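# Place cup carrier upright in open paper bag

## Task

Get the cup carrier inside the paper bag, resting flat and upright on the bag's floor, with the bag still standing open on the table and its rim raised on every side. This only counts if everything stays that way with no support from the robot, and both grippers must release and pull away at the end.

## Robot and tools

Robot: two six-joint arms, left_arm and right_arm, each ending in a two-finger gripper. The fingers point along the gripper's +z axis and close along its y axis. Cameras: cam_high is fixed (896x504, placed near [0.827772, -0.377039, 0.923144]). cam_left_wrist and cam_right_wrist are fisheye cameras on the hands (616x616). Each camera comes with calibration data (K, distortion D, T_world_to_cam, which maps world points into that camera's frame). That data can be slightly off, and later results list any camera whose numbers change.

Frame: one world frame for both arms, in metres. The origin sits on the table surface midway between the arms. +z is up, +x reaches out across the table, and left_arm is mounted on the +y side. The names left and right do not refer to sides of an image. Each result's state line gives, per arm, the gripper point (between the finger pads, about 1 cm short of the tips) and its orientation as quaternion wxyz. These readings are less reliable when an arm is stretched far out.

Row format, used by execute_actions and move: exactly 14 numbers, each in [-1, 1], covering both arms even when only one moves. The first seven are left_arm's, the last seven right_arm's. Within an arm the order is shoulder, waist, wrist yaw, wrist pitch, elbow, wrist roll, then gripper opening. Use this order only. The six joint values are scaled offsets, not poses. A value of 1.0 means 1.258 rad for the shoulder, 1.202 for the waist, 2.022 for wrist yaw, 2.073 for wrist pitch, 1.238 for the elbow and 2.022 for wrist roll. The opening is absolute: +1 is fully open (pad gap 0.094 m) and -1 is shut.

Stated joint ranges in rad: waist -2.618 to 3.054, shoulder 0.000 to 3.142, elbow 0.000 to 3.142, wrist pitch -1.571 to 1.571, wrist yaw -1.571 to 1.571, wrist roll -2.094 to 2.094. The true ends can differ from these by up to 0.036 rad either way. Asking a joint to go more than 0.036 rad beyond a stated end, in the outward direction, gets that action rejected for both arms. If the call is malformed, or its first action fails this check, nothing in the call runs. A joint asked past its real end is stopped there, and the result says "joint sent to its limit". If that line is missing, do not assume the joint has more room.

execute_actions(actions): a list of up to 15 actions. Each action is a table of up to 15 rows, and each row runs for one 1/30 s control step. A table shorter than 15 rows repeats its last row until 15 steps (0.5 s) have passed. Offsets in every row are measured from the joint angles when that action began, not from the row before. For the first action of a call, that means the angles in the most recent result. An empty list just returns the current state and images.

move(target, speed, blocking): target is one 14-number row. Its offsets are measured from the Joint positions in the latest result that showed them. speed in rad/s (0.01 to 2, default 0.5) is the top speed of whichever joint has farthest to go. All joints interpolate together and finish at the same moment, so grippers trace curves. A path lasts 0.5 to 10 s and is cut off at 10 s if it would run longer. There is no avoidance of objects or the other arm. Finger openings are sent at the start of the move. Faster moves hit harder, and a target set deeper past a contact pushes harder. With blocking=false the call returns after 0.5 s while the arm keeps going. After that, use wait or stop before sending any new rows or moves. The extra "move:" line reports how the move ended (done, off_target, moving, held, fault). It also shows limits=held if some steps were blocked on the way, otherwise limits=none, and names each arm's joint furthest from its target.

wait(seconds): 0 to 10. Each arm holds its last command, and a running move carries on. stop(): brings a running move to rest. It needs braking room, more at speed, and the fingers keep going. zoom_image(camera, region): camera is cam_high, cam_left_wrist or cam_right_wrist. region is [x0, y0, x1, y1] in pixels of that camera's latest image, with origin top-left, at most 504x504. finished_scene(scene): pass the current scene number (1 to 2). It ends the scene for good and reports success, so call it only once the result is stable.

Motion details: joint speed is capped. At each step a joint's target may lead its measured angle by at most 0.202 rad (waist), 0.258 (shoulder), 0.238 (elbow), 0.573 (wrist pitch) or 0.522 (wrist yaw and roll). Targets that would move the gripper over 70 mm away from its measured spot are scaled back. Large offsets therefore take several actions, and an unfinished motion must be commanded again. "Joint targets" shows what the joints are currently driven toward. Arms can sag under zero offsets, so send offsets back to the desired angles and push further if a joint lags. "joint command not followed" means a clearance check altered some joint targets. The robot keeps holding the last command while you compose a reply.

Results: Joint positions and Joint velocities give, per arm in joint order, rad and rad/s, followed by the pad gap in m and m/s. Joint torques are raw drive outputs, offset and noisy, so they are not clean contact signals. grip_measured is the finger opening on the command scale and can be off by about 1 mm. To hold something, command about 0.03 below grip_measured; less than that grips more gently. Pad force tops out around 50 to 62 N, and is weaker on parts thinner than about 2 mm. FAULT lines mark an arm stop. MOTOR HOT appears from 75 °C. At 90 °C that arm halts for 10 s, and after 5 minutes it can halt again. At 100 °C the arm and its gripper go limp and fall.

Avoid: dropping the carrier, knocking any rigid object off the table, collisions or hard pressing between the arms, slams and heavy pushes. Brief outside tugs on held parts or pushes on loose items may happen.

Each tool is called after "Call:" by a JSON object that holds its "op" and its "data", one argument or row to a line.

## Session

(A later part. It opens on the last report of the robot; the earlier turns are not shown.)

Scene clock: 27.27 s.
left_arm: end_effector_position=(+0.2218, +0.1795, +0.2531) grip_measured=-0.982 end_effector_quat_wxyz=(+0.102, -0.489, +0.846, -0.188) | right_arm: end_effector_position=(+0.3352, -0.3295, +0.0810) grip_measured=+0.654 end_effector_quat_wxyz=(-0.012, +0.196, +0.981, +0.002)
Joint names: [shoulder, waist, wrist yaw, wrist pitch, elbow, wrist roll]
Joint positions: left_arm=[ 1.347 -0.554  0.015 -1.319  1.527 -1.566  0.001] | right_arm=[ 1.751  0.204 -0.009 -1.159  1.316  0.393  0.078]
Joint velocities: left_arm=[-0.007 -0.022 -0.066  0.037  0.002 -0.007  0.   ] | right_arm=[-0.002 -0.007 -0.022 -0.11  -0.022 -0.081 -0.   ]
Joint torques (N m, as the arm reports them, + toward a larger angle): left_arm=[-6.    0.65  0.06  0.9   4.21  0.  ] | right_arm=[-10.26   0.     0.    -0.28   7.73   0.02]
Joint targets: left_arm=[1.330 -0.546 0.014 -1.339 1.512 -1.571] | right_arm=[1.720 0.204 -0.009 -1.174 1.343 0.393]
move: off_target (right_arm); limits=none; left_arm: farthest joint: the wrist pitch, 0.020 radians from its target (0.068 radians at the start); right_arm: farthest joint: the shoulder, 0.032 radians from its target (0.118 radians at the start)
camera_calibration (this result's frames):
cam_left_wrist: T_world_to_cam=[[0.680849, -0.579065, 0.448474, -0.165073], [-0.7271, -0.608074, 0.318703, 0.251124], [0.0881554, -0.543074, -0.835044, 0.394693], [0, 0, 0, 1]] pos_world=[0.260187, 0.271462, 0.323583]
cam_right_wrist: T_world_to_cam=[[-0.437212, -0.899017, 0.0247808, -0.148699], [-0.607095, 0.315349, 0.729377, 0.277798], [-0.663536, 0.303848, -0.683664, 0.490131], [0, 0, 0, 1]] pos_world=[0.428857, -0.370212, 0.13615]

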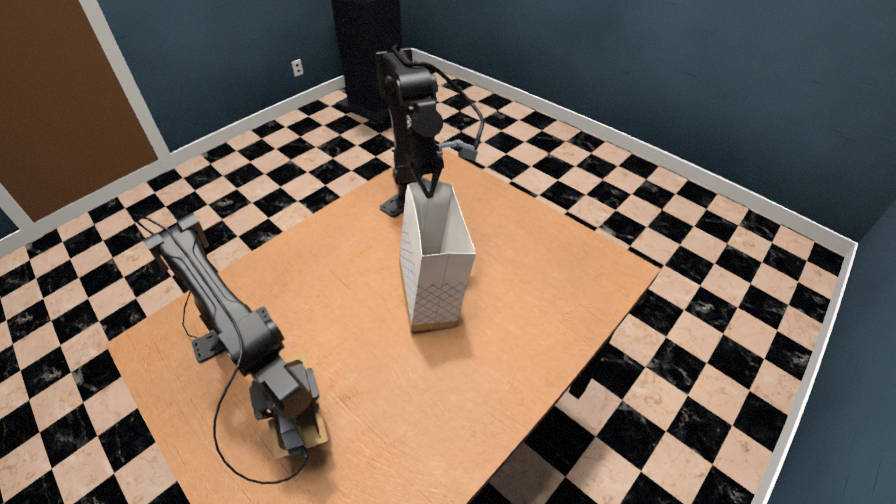

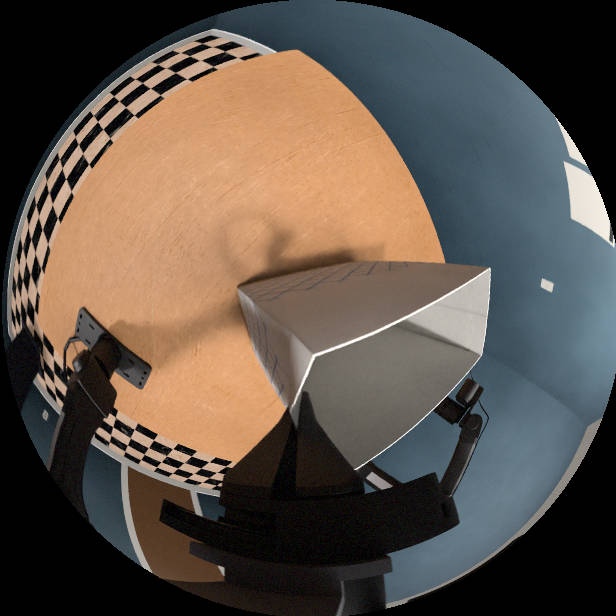

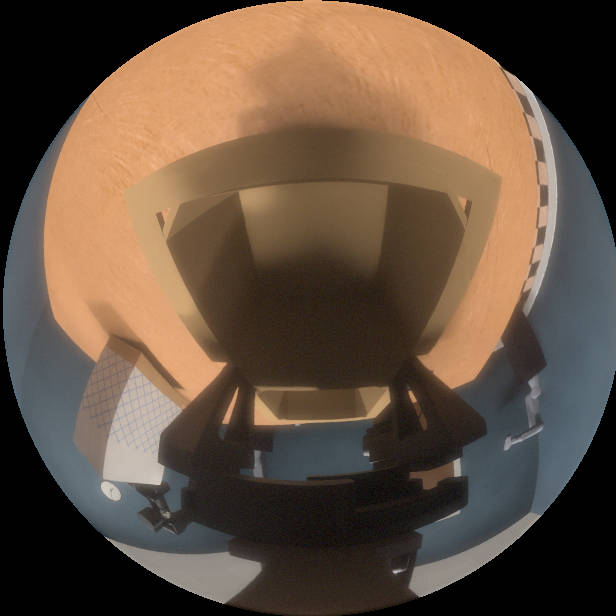

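Call:
{"op": "execute_actions", "data": {
  "actions": [
    [[0,0,0,0,0.01,0,-0.3,-0.025,0,0,0,0.02,0,0.61]]
  ]
}}

Call:
{"op": "move", "data": {
  "target": [-0.03,0,0,-0.1,0.25,0,-0.3,-0.025,0.5,0,0,0.02,-0.3,0.61],
  "speed": 0.4
}}

Call:
{"op": "move", "data": {
  "target": [-0.1,0.75,0,0,0.03,0.77,0.9,-0.01,0.562,0,0,0.02,-0.246,0.61],
  "speed": 0.8
}}

Scene clock: 29.03 s.
left_arm: end_effector_position=(+0.2218, +0.1794, +0.2531) grip_measured=-0.303 end_effector_quat_wxyz=(+0.102, -0.489, +0.846, -0.188) | right_arm: end_effector_position=(+0.3350, -0.3295, +0.0810) grip_measured=+0.654 end_effector_quat_wxyz=(-0.013, +0.196, +0.981, +0.002)
Joint names: [shoulder, waist, wrist yaw, wrist pitch, elbow, wrist roll]
Joint positions: left_arm=[ 1.347 -0.554  0.016 -1.319  1.527 -1.567  0.033] | right_arm=[ 1.751  0.204 -0.009 -1.16   1.316  0.393  0.078]
Joint velocities: left_arm=[-0.002 -0.007 -0.037 -0.007  0.002  0.007  0.   ] | right_arm=[-0.002 -0.012 -0.007 -0.022 -0.002 -0.037 -0.001]
Joint torques (N m, as the arm reports them, + toward a larger angle): left_arm=[-4.85  0.19  0.04  1.01  6.46  0.02] | right_arm=[-10.22  -0.01  -0.01  -0.12   7.51   0.02]
Joint targets: left_arm=[1.347 -0.554 0.015 -1.320 1.539 -1.566] | right_arm=[1.720 0.204 -0.009 -1.159 1.341 0.393]
camera_calibration (this result's frames):
cam_left_wrist: T_world_to_cam=[[0.681293, -0.578418, 0.448634, -0.165351], [-0.72671, -0.608067, 0.319605, 0.250687], [0.087934, -0.543772, -0.834614, 0.394701], [0, 0, 0, 1]] pos_world=[0.260121, 0.27142, 0.323484]
cam_right_wrist: T_world_to_cam=[[-0.437193, -0.899017, 0.0251139, -0.148815], [-0.606539, 0.315349, 0.72984, 0.277456], [-0.664058, 0.303848, -0.683157, 0.490142], [0, 0, 0, 1]] pos_world=[0.42871, -0.370211, 0.136083]

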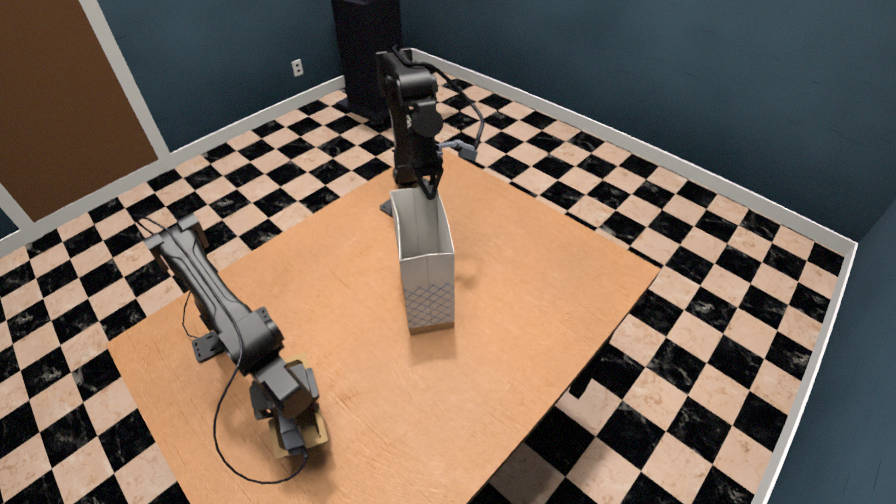

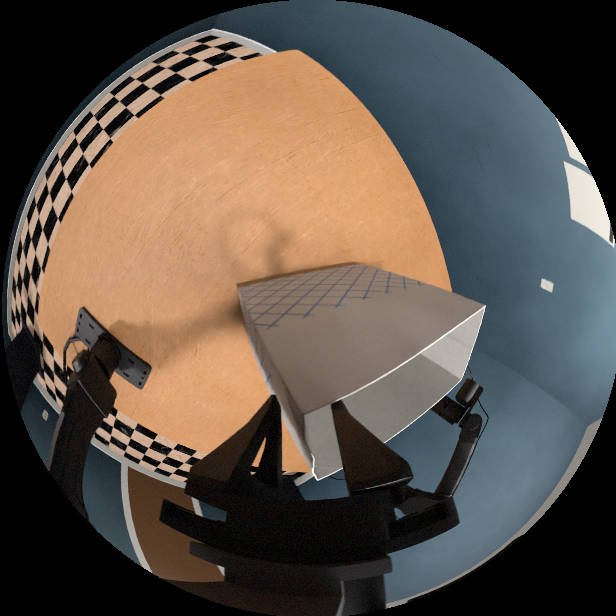

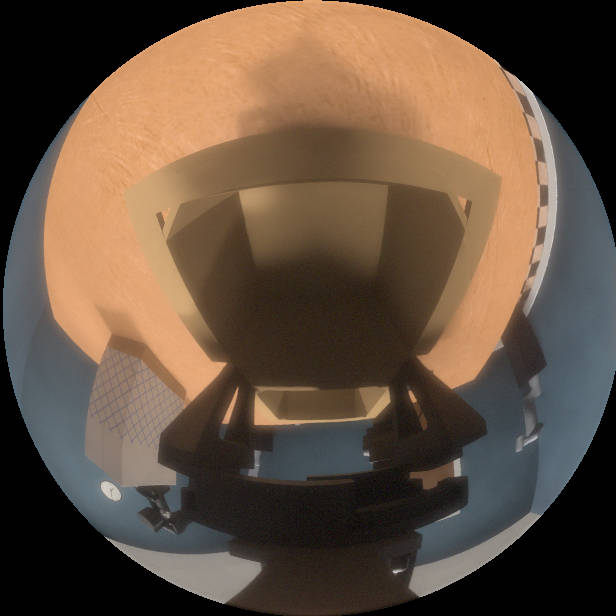

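Scene clock: 31.27 s.
left_arm: end_effector_position=(+0.2042, +0.1892, +0.3336) grip_measured=-0.303 end_effector_quat_wxyz=(+0.134, -0.480, +0.832, -0.244) | right_arm: end_effector_position=(+0.2803, -0.1566, +0.0810) grip_measured=+0.654 end_effector_quat_wxyz=(-0.013, -0.390, +0.921, +0.002)
Joint names: [shoulder, waist, wrist yaw, wrist pitch, elbow, wrist roll]
Joint positions: left_arm=[ 1.324 -0.554  0.016 -1.502  1.819 -1.567  0.033] | right_arm=[ 1.751  0.8   -0.01  -1.16   1.316 -0.205  0.078]
Joint velocities: left_arm=[ 0.007  0.007 -0.022 -0.037  0.007  0.037  0.   ] | right_arm=[ 0.007  0.002  0.037 -0.037 -0.007  0.022  0.001]
Joint torques (N m, as the arm reports them, + toward a larger angle): left_arm=[-4.66 -0.19  0.01  1.    5.95  0.01] | right_arm=[-10.24   0.46   0.    -0.13   7.52  -0.03]
Joint targets: left_arm=[1.310 -0.554 0.015 -1.527 1.836 -1.567] | right_arm=[1.720 0.805 -0.009 -1.160 1.341 -0.214]
move: off_target (left_arm, right_arm); limits=none; left_arm: farthest joint: the wrist pitch, 0.024 radians from its target (0.207 radians at the start); right_arm: farthest joint: the shoulder, 0.032 radians from its target (0.032 radians at the start)
camera_calibration (this result's frames):
cam_left_wrist: T_world_to_cam=[[0.623244, -0.54554, 0.560315, -0.215356], [-0.760871, -0.588541, 0.273303, 0.236917], [0.18067, -0.596662, -0.78189, 0.442261], [0, 0, 0, 1]] pos_world=[0.234579, 0.28583, 0.401717]
cam_right_wrist: T_world_to_cam=[[0.675374, -0.737411, 0.0097672, -0.302557], [-0.510493, -0.457906, 0.727817, 0.041954], [-0.532228, -0.496535, -0.685701, 0.239251], [0, 0, 0, 1]] pos_world=[0.353092, -0.0851012, 0.136475]

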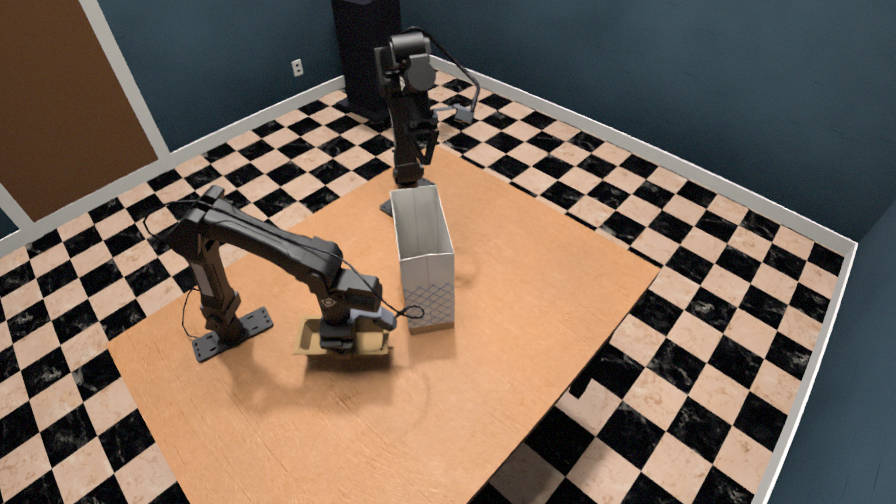

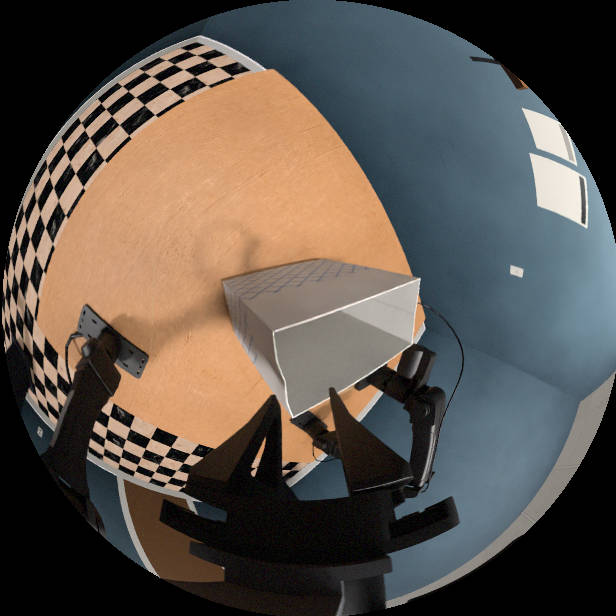

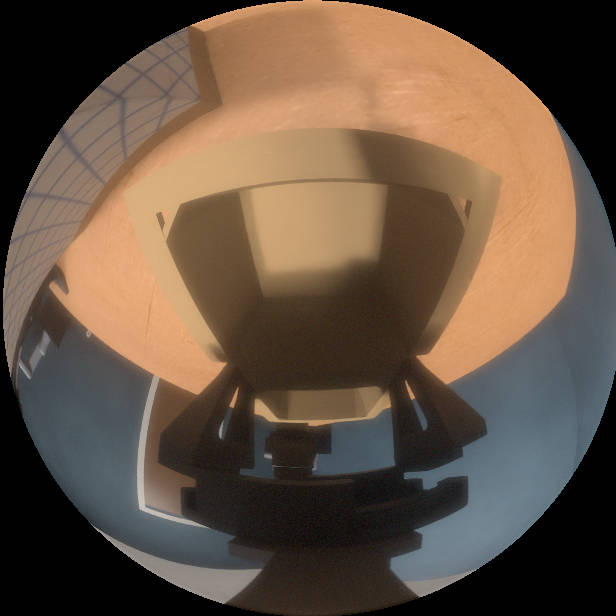

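Scene clock: 34.10 s.
left_arm: end_effector_position=(+0.1997, +0.4171, +0.3659) grip_measured=+0.897 end_effector_quat_wxyz=(+0.335, -0.182, +0.923, +0.052) | right_arm: end_effector_position=(+0.1173, -0.0370, +0.0810) grip_measured=+0.654 end_effector_quat_wxyz=(+0.013, +0.830, -0.557, +0.000)
Joint names: [shoulder, waist, wrist yaw, wrist pitch, elbow, wrist roll]
Joint positions: left_arm=[ 1.216  0.339  0.018 -1.5    1.837 -0.017  0.089] | right_arm=[ 1.751  1.469 -0.007 -1.16   1.316 -0.695  0.078]
Joint velocities: left_arm=[-0.022  0.007 -0.007 -0.066  0.002 -0.037 -0.   ] | right_arm=[-0.007 -0.007 -0.007 -0.007  0.007  0.007 -0.   ]
Joint torques (N m, as the arm reports them, + toward a larger angle): left_arm=[-3.39  0.47 -0.02  1.41  5.42  0.08] | right_arm=[-8.72  0.47 -0.03 -0.12  7.53 -0.04]
Joint targets: left_arm=[1.199 0.347 0.016 -1.502 1.856 -0.010] | right_arm=[1.739 1.476 -0.010 -1.160 1.341 -0.703]
move: off_target (right_arm); limits=none; left_arm: farthest joint: the elbow, 0.019 radians from its target (0.037 radians at the start); right_arm: farthest joint: the elbow, 0.025 radians from its target (0.025 radians at the start)
camera_calibration (this result's frames):
cam_left_wrist: T_world_to_cam=[[0.225748, -0.972854, -0.0509168, 0.374894], [-0.945096, -0.206031, -0.253664, 0.42886], [0.236288, 0.105385, -0.965951, 0.367736], [0, 0, 0, 1]] pos_world=[0.233791, 0.414322, 0.48309]
cam_right_wrist: T_world_to_cam=[[0.946446, 0.32285, 0.0028036, -0.096335], [0.221157, -0.654607, 0.722897, -0.079235], [0.235222, -0.683563, -0.690951, 0.115316], [0, 0, 0, 1]] pos_world=[0.0815744, 0.0580596, 0.137226]

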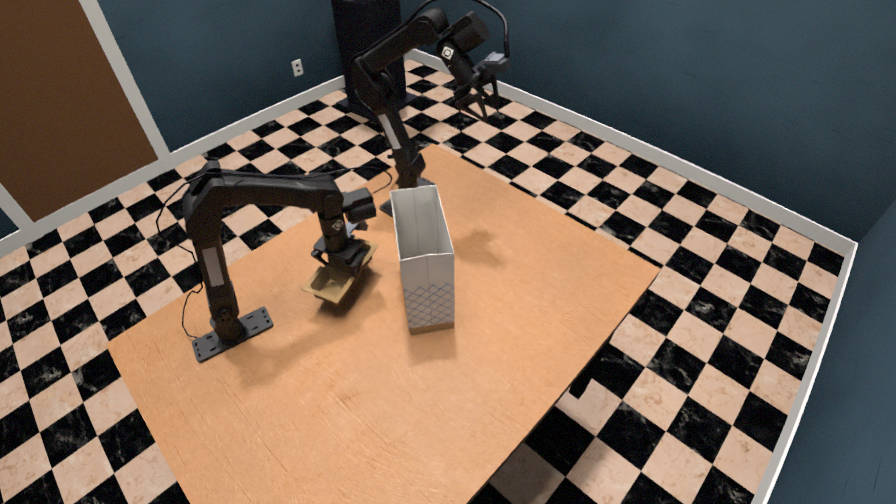

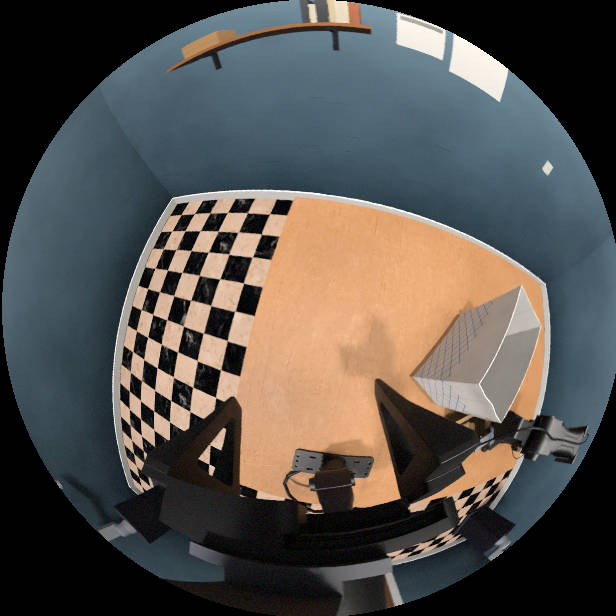

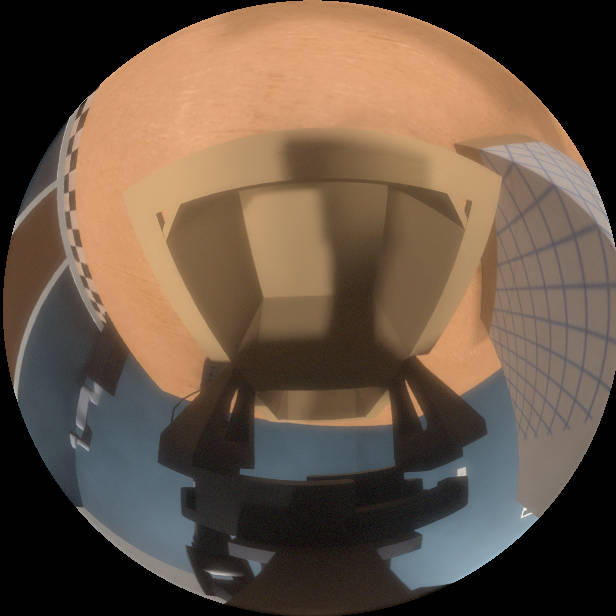

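Call:
{"op": "move", "data": {
  "target": [0,0,0,0,0.015,0,0.9,0.064,0,0,0.099,-0.062,0,0.61],
  "speed": 0.15
}}

Call:
{"op": "zoom_image", "data": {
  "camera": "cam_high",
  "region": [340,170,500,350]
}}

Scene clock: 36.60 s.
left_arm: end_effector_position=(+0.1997, +0.4171, +0.3659) grip_measured=+0.897 end_effector_quat_wxyz=(+0.335, -0.181, +0.923, +0.053) | right_arm: end_effector_position=(+0.1231, -0.0187, +0.0405) grip_measured=+0.654 end_effector_quat_wxyz=(-0.005, +0.830, -0.557, -0.005)
Joint names: [shoulder, waist, wrist yaw, wrist pitch, elbow, wrist roll]
Joint positions: left_arm=[ 1.216  0.339  0.018 -1.5    1.837 -0.017  0.089] | right_arm=[ 1.829  1.469 -0.007 -0.974  1.245 -0.695  0.078]
Joint velocities: left_arm=[ 0.002 -0.012  0.022  0.051 -0.022 -0.007 -0.   ] | right_arm=[ 0.012 -0.027 -0.022 -0.007 -0.007  0.051 -0.   ]
Joint torques (N m, as the arm reports them, + toward a larger angle): left_arm=[-2.    0.18  0.06  1.42  5.45 -0.01] | right_arm=[-8.05  0.02  0.    0.18  4.96  0.01]
Joint targets: left_arm=[1.216 0.339 0.018 -1.500 1.855 -0.017] | right_arm=[1.832 1.469 -0.007 -0.954 1.239 -0.695]
move: done; limits=none; left_arm: farthest joint: the elbow, 0.019 radians from its target (0.019 radians at the start); right_arm: farthest joint: the wrist pitch, 0.019 radians from its target (0.205 radians at the start)
camera_calibration (this result's frames):
cam_left_wrist: T_world_to_cam=[[0.225458, -0.972909, -0.0511578, 0.375063], [-0.945177, -0.205695, -0.253632, 0.428725], [0.236238, 0.105537, -0.965947, 0.367681], [0, 0, 0, 1]] pos_world=[0.2338, 0.414285, 0.483087]
cam_right_wrist: T_world_to_cam=[[0.946292, 0.322364, 0.024753, -0.108488], [0.213203, -0.67974, 0.701782, -0.0378583], [0.243055, -0.658813, -0.711962, 0.0987905], [0, 0, 0, 1]] pos_world=[0.0867213, 0.0743233, 0.0995887]

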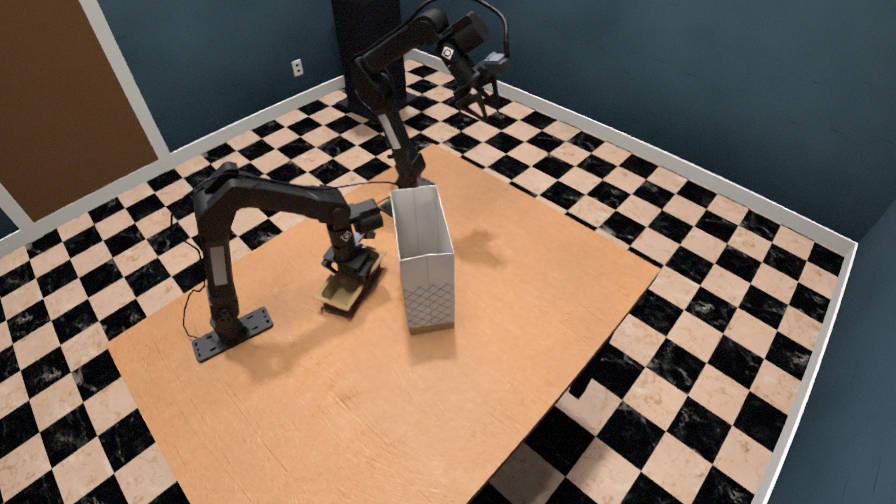

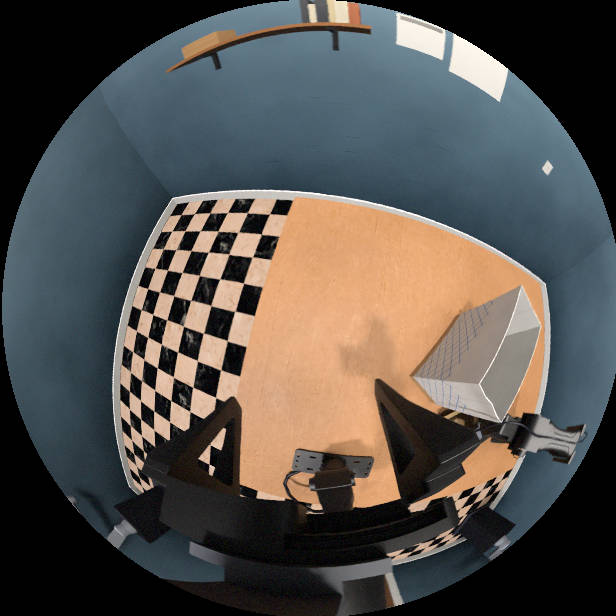

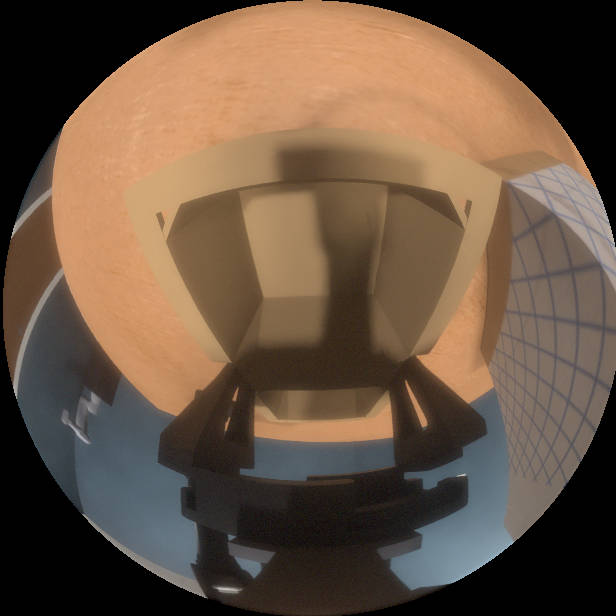

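Region (340, 170, 500, 350) of cam_high's 896x504 image, scaled by 2.800, with more detail than that image has.

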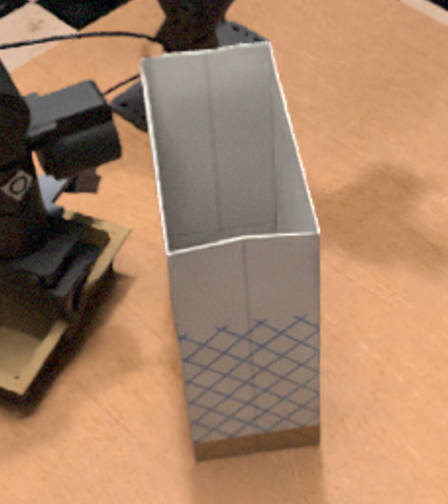

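Call:
{"op": "execute_actions", "data": {
  "actions": [
    [[0,0,0,0,0.015,0,0.9,0.012,0,0,0.008,-0.012,0,0.61]],
    [[0,0,0,0,0.015,0,0.9,0,0,0,0,0,0,0.95]]
  ]
}}

Call:
{"op": "move", "data": {
  "target": [0,0,0,0,0.015,0,0.9,-0.13,0,0,-0.15,0.13,0,0.95],
  "speed": 0.4
}}

Scene clock: 39.20 s.
left_arm: end_effector_position=(+0.1997, +0.4171, +0.3659) grip_measured=+0.897 end_effector_quat_wxyz=(+0.335, -0.181, +0.923, +0.053) | right_arm: end_effector_position=(+0.1226, -0.0218, +0.0353) grip_measured=+0.948 end_effector_quat_wxyz=(+0.003, +0.830, -0.557, -0.001)
Joint names: [shoulder, waist, wrist yaw, wrist pitch, elbow, wrist roll]
Joint positions: left_arm=[ 1.216  0.339  0.018 -1.5    1.837 -0.017  0.089] | right_arm=[ 1.839  1.469 -0.004 -0.972  1.237 -0.695  0.091]
Joint velocities: left_arm=[ 0.002 -0.007  0.066  0.007 -0.002 -0.007  0.   ] | right_arm=[-0.012 -0.007 -0.051 -0.007 -0.007  0.051 -0.   ]
Joint torques (N m, as the arm reports them, + toward a larger angle): left_arm=[-2.08  0.15  0.04  1.47  5.45 -0.02] | right_arm=[-8.23  0.02  0.   -0.08  5.38  0.02]
Joint targets: left_arm=[1.216 0.339 0.018 -1.500 1.855 -0.017] | right_arm=[1.839 1.469 -0.004 -0.972 1.237 -0.695]
camera_calibration (this result's frames):
cam_left_wrist: T_world_to_cam=[[0.225458, -0.972909, -0.0511578, 0.375063], [-0.945177, -0.205695, -0.253632, 0.428725], [0.236238, 0.105537, -0.965947, 0.367681], [0, 0, 0, 1]] pos_world=[0.2338, 0.414285, 0.483087]
cam_right_wrist: T_world_to_cam=[[0.946348, 0.322703, 0.0169483, -0.106641], [0.214976, -0.667856, 0.712568, -0.0365578], [0.241267, -0.670695, -0.701398, 0.0927793], [0, 0, 0, 1]] pos_world=[0.0863938, 0.0722245, 0.0929326]

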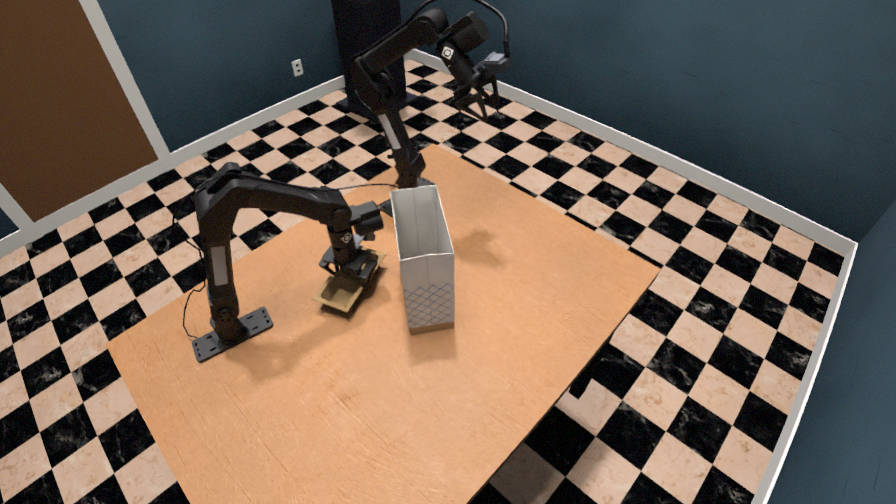

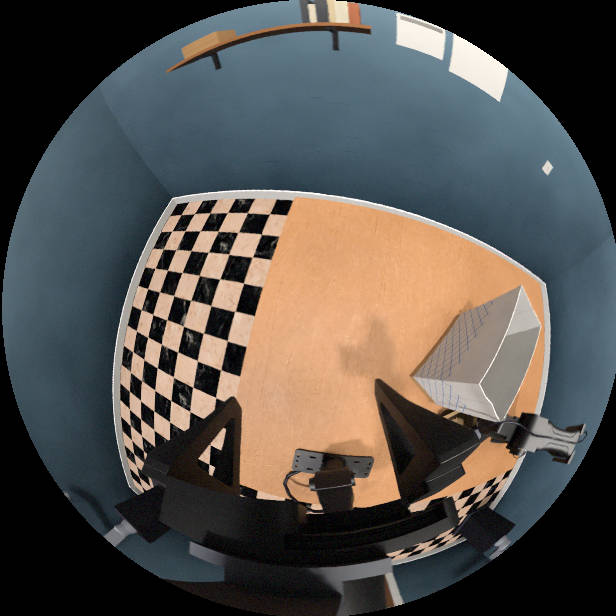

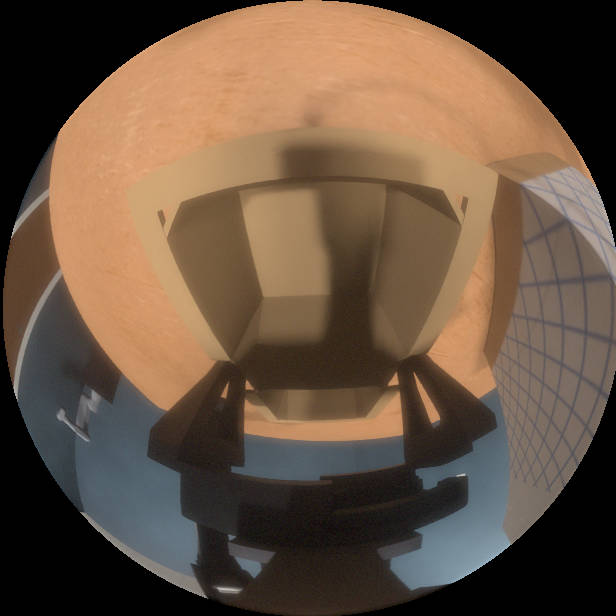

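Scene clock: 40.67 s.
left_arm: end_effector_position=(+0.1997, +0.4171, +0.3659) grip_measured=+0.897 end_effector_quat_wxyz=(+0.335, -0.181, +0.923, +0.053) | right_arm: end_effector_position=(+0.1151, -0.0455, +0.1108) grip_measured=+0.948 end_effector_quat_wxyz=(+0.011, +0.830, -0.557, +0.001)
Joint names: [shoulder, waist, wrist yaw, wrist pitch, elbow, wrist roll]
Joint positions: left_arm=[ 1.216  0.339  0.018 -1.5    1.837 -0.017  0.089] | right_arm=[ 1.699  1.469 -0.004 -1.267  1.375 -0.695  0.091]
Joint velocities: left_arm=[-0.002 -0.012  0.007 -0.066 -0.007 -0.037 -0.001] | right_arm=[-0.007 -0.002 -0.037 -0.007  0.012 -0.037 -0.002]
Joint torques (N m, as the arm reports them, + toward a larger angle): left_arm=[-2.16 -0.03  0.    1.39  5.54  0.  ] | right_arm=[-9.21  0.01  0.   -0.24  7.46  0.02]
Joint targets: left_arm=[1.216 0.339 0.018 -1.500 1.855 -0.017] | right_arm=[1.676 1.469 -0.004 -1.283 1.398 -0.695]
move: off_target (right_arm); limits=none; left_arm: farthest joint: the elbow, 0.019 radians from its target (0.019 radians at the start); right_arm: farthest joint: the shoulder, 0.024 radians from its target (0.164 radians at the start)
camera_calibration (this result's frames):
cam_left_wrist: T_world_to_cam=[[0.225458, -0.972909, -0.0511578, 0.375063], [-0.945177, -0.205695, -0.253632, 0.428725], [0.236238, 0.105537, -0.965947, 0.367681], [0, 0, 0, 1]] pos_world=[0.2338, 0.414285, 0.483087]
cam_right_wrist: T_world_to_cam=[[0.946409, 0.322895, 0.00698965, -0.09205], [0.218609, -0.656377, 0.722066, -0.10556], [0.237739, -0.681842, -0.691788, 0.130484], [0, 0, 0, 1]] pos_world=[0.0791721, 0.0494049, 0.167132]

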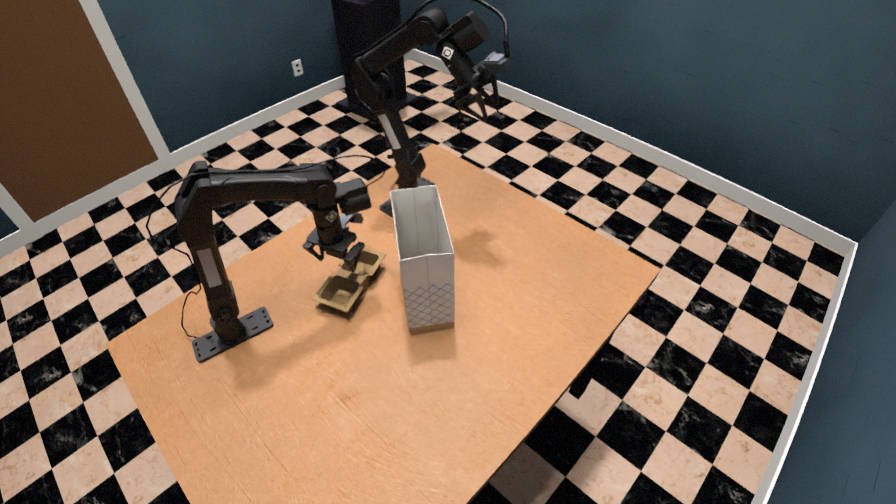

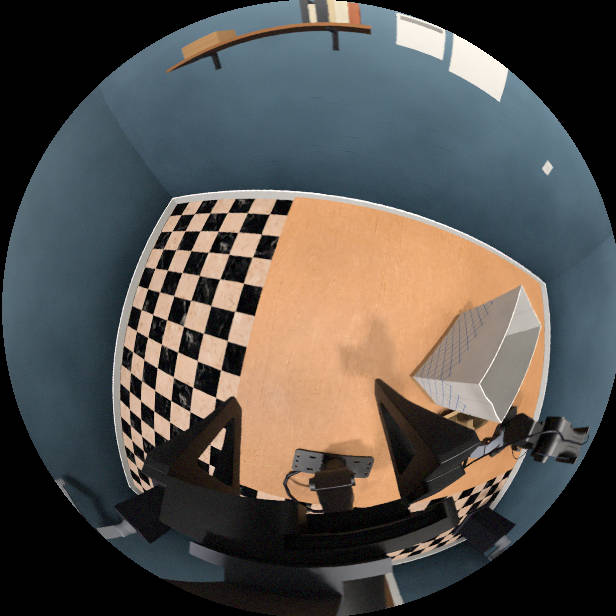

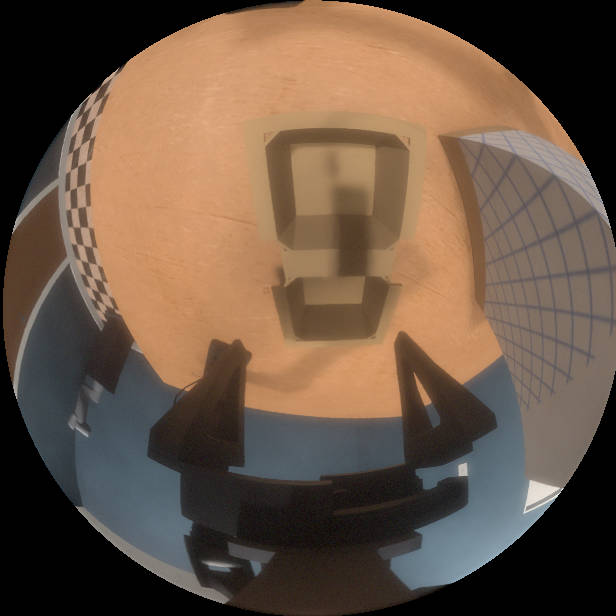

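Call:
{"op": "move", "data": {
  "target": [0,-1,0,0,0.015,0.056,0.95,-0.1,-1,0,0,0.05,0.3,0.95],
  "speed": 0.9
}}

Call:
{"op": "move", "data": {
  "target": [0,-0.283,0,0,0.015,0,0.95,-0.01,-0.6,0,0,0.015,0,0.95],
  "speed": 0.9
}}

Call:
{"op": "move", "data": {
  "target": [0.62,0,0,0.068,-0.012,0,0.95,-0.01,0,0,0,0.015,0,0.95],
  "speed": 0.5
}}

Scene clock: 44.20 s.
left_arm: end_effector_position=(+0.1360, +0.1421, +0.3659) grip_measured=+0.947 end_effector_quat_wxyz=(+0.314, +0.414, +0.845, -0.128) | right_arm: end_effector_position=(+0.3335, -0.3112, +0.1478) grip_measured=+0.948 end_effector_quat_wxyz=(+0.056, -0.080, +0.995, -0.001)
Joint names: [shoulder, waist, wrist yaw, wrist pitch, elbow, wrist roll]
Joint positions: left_arm=[ 1.216 -0.855  0.017 -1.5    1.837  0.09   0.091] | right_arm=[ 1.603  0.269  0.    -1.268  1.411 -0.097  0.092]
Joint velocities: left_arm=[-0.007  0.002  0.022 -0.037 -0.022 -0.081 -0.001] | right_arm=[-0.007  0.012 -0.022  0.051  0.012  0.007 -0.001]
Joint torques (N m, as the arm reports them, + toward a larger angle): left_arm=[-2.04 -0.67  0.06  1.42  5.66  0.07] | right_arm=[-9.   -0.08 -0.04  0.15  7.89  0.13]
Joint targets: left_arm=[1.216 -0.863 0.018 -1.500 1.855 0.097] | right_arm=[1.574 0.267 -0.004 -1.267 1.437 -0.088]
move: off_target (right_arm); limits=none; left_arm: farthest joint: the elbow, 0.019 radians from its target (0.019 radians at the start); right_arm: farthest joint: the shoulder, 0.029 radians from its target (0.126 radians at the start)
camera_calibration (this result's frames):
cam_left_wrist: T_world_to_cam=[[-0.860857, -0.494826, -0.118629, 0.226404], [-0.458403, 0.855349, -0.241338, 0.0904507], [0.22089, -0.153377, -0.963163, 0.449612], [0, 0, 0, 1]] pos_world=[0.13705, 0.103624, 0.481738]
cam_right_wrist: T_world_to_cam=[[0.0981526, -0.994803, 0.0270793, -0.343366], [-0.774816, -0.0593148, 0.629398, 0.176404], [-0.624521, -0.0827585, -0.776611, 0.409504], [0, 0, 0, 1]] pos_world=[0.426127, -0.297228, 0.216295]

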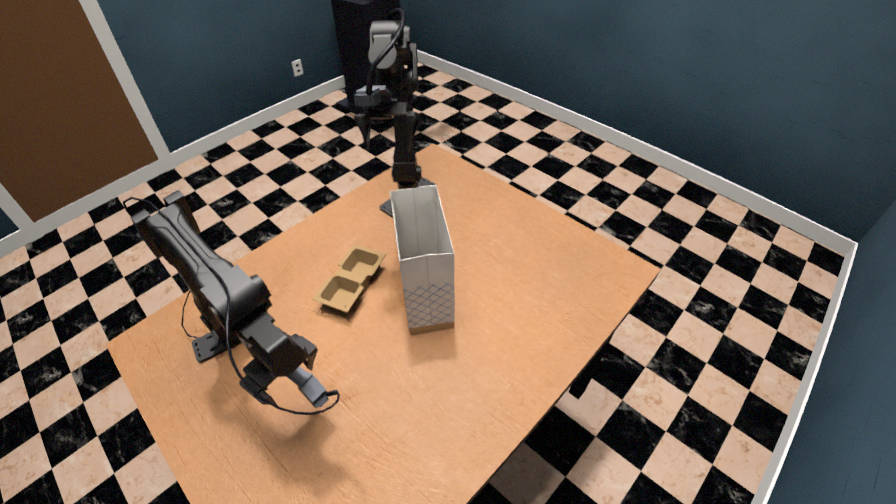

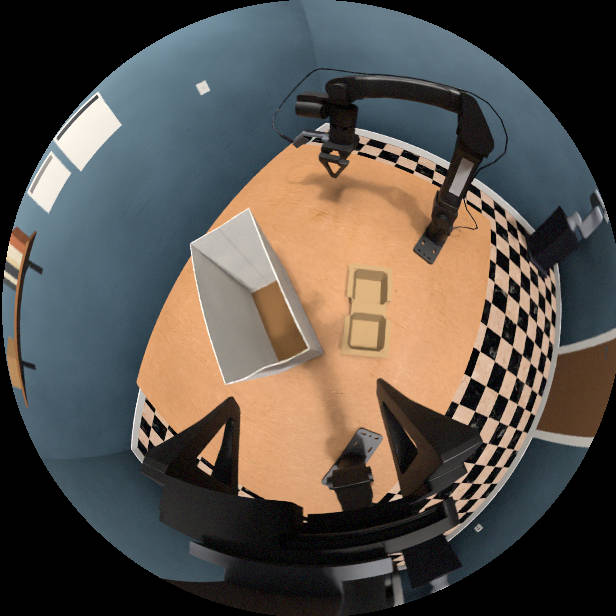

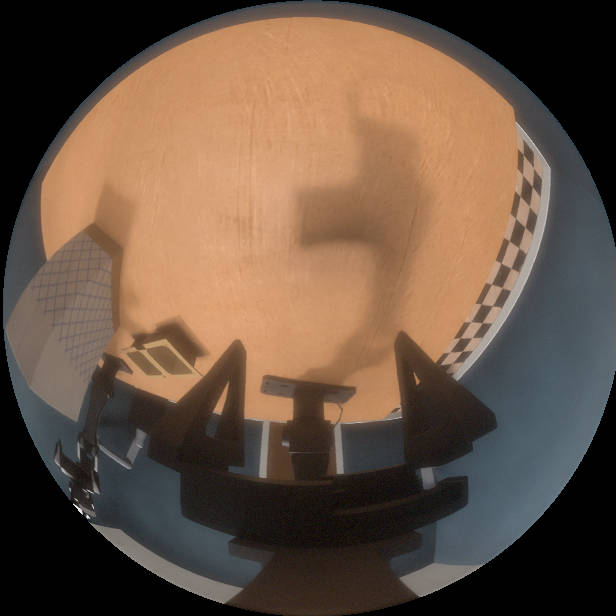

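Scene clock: 45.47 s.
left_arm: end_effector_position=(+0.0670, +0.0968, +0.3659) grip_measured=+0.947 end_effector_quat_wxyz=(+0.289, +0.548, +0.765, -0.177) | right_arm: end_effector_position=(+0.2706, -0.5192, +0.1478) grip_measured=+0.948 end_effector_quat_wxyz=(+0.051, +0.275, +0.960, -0.022)
Joint names: [shoulder, waist, wrist yaw, wrist pitch, elbow, wrist roll]
Joint positions: left_arm=[ 1.216 -1.187  0.015 -1.5    1.837  0.09   0.091] | right_arm=[ 1.603 -0.45   0.004 -1.268  1.411 -0.097  0.092]
Joint velocities: left_arm=[-0.007 -0.007 -0.037  0.051 -0.012  0.022 -0.   ] | right_arm=[-0.007 -0.002 -0.007 -0.11  -0.007 -0.007 -0.001]
Joint torques (N m, as the arm reports them, + toward a larger angle): left_arm=[-1.94 -0.46  0.1   1.39  5.76  0.02] | right_arm=[-7.66 -0.16 -0.02  0.15  7.31  0.01]
Joint targets: left_arm=[1.216 -1.195 0.017 -1.500 1.855 0.090] | right_arm=[1.590 -0.452 0.000 -1.268 1.429 -0.097]
move: done; limits=none; left_arm: farthest joint: the elbow, 0.019 radians from its target (0.019 radians at the start); right_arm: farthest joint: the elbow, 0.019 radians from its target (0.019 radians at the start)
camera_calibration (this result's frames):
cam_left_wrist: T_world_to_cam=[[-0.974718, -0.188449, -0.120049, 0.123], [-0.155536, 0.957989, -0.240968, 0.0672478], [0.160416, -0.216204, -0.96308, 0.468004], [0, 0, 0, 1]] pos_world=[0.0552746, 0.0599406, 0.481695]
cam_right_wrist: T_world_to_cam=[[-0.581698, -0.812819, 0.0308665, -0.266156], [-0.620399, 0.467894, 0.629429, 0.347318], [-0.526054, 0.346988, -0.776445, 0.549508], [0, 0, 0, 1]] pos_world=[0.349724, -0.569517, 0.216266]

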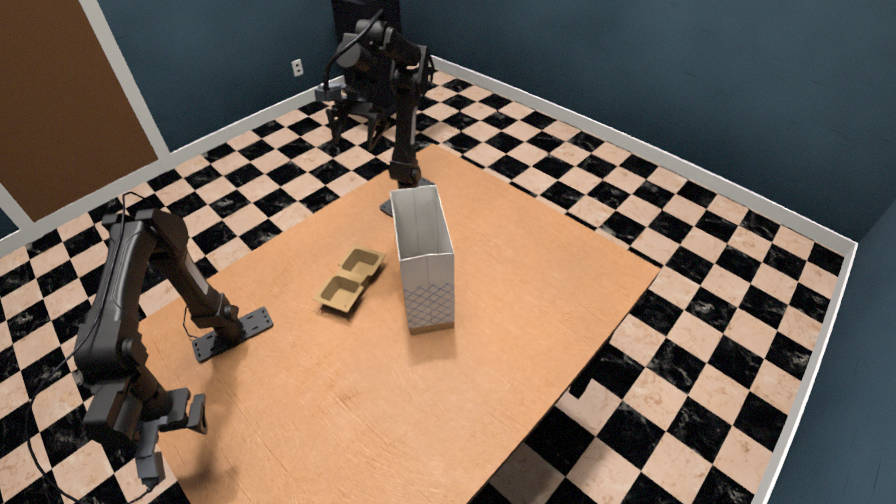

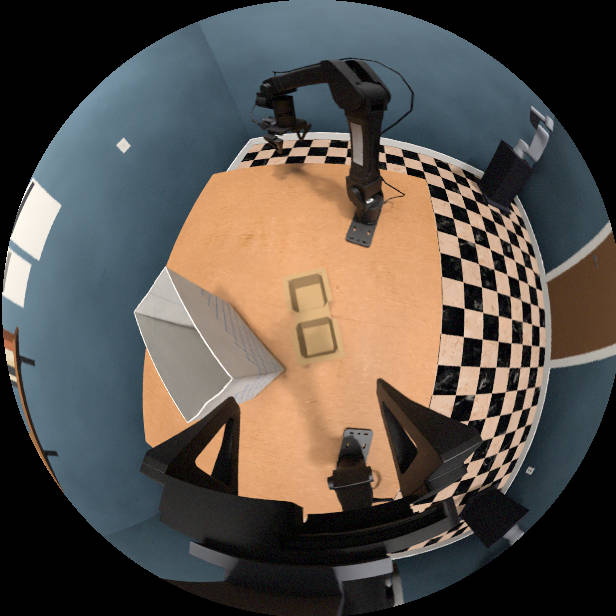

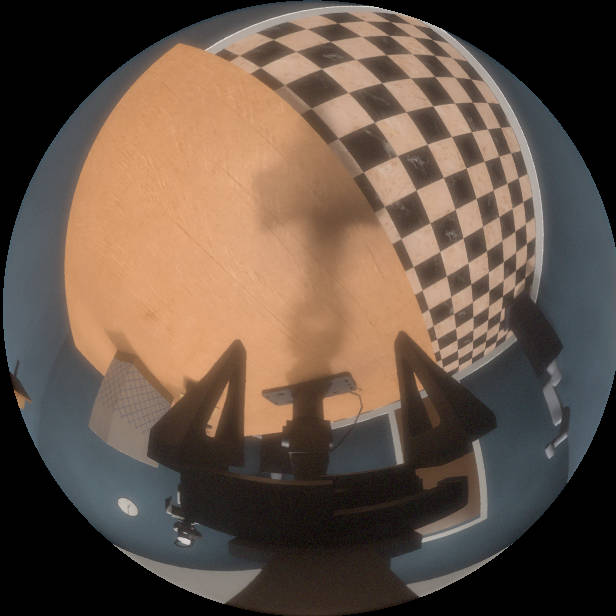

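Scene clock: 47.47 s.
left_arm: end_effector_position=(+0.1234, -0.0286, +0.1275) grip_measured=+0.947 end_effector_quat_wxyz=(+0.009, +0.580, +0.814, -0.014) | right_arm: end_effector_position=(+0.2706, -0.5192, +0.1478) grip_measured=+0.948 end_effector_quat_wxyz=(+0.051, +0.275, +0.960, -0.022)
Joint names: [shoulder, waist, wrist yaw, wrist pitch, elbow, wrist roll]
Joint positions: left_arm=[ 2.    -1.187  0.015 -1.37   1.828  0.09   0.091] | right_arm=[ 1.603 -0.45   0.004 -1.268  1.411 -0.097  0.092]
Joint velocities: left_arm=[ 0.017 -0.007  0.037 -0.022 -0.012 -0.066 -0.001] | right_arm=[-0.012 -0.022 -0.066 -0.037 -0.022  0.037 -0.   ]
Joint torques (N m, as the arm reports them, + toward a larger angle): left_arm=[-11.68  -0.1    0.02   0.37   4.86   0.02] | right_arm=[-7.68  0.01  0.    0.15  7.29  0.02]
Joint targets: left_arm=[1.996 -1.187 0.015 -1.359 1.822 0.090] | right_arm=[1.590 -0.450 0.004 -1.268 1.429 -0.097]
move: done; limits=none; left_arm: farthest joint: the wrist pitch, 0.011 radians from its target (0.141 radians at the start); right_arm: farthest joint: the elbow, 0.019 radians from its target (0.019 radians at the start)
camera_calibration (this result's frames):
cam_left_wrist: T_world_to_cam=[[-0.985229, -0.16509, 0.0454958, 0.106601], [-0.135082, 0.912533, 0.386051, 0.0549213], [-0.10525, 0.374203, -0.921355, 0.246583], [0, 0, 0, 1]] pos_world=[0.138398, -0.124791, 0.201138]
cam_right_wrist: T_world_to_cam=[[-0.581698, -0.812819, 0.0308665, -0.266156], [-0.620399, 0.467894, 0.629429, 0.347318], [-0.526054, 0.346988, -0.776445, 0.549508], [0, 0, 0, 1]] pos_world=[0.349724, -0.569517, 0.216266]

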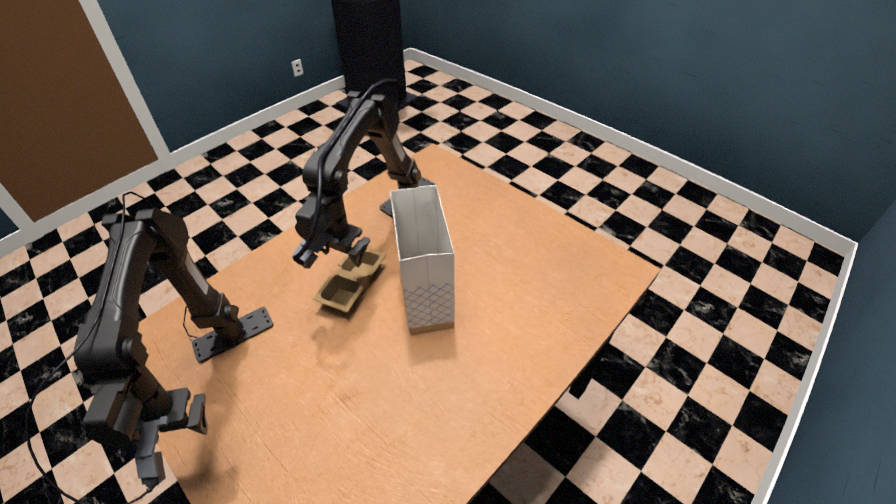

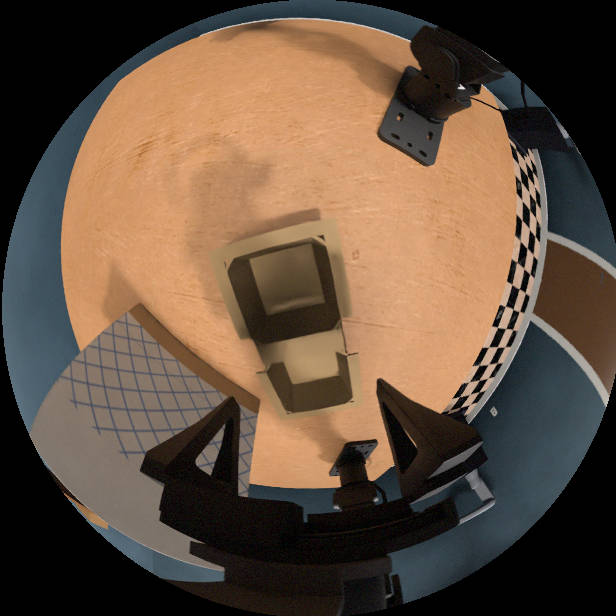

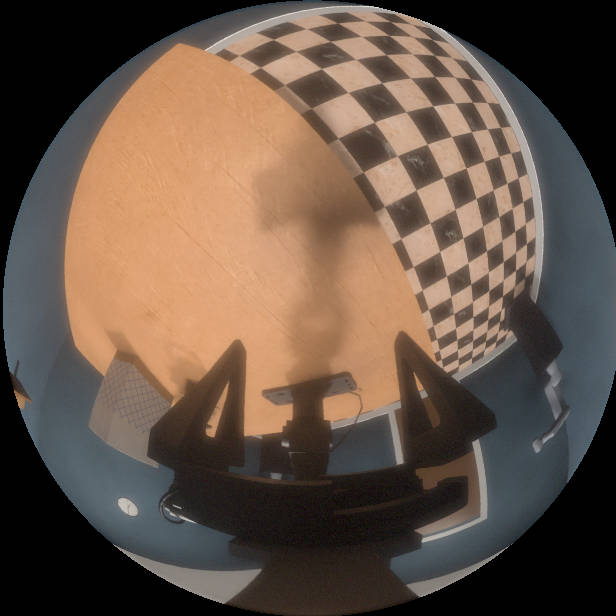

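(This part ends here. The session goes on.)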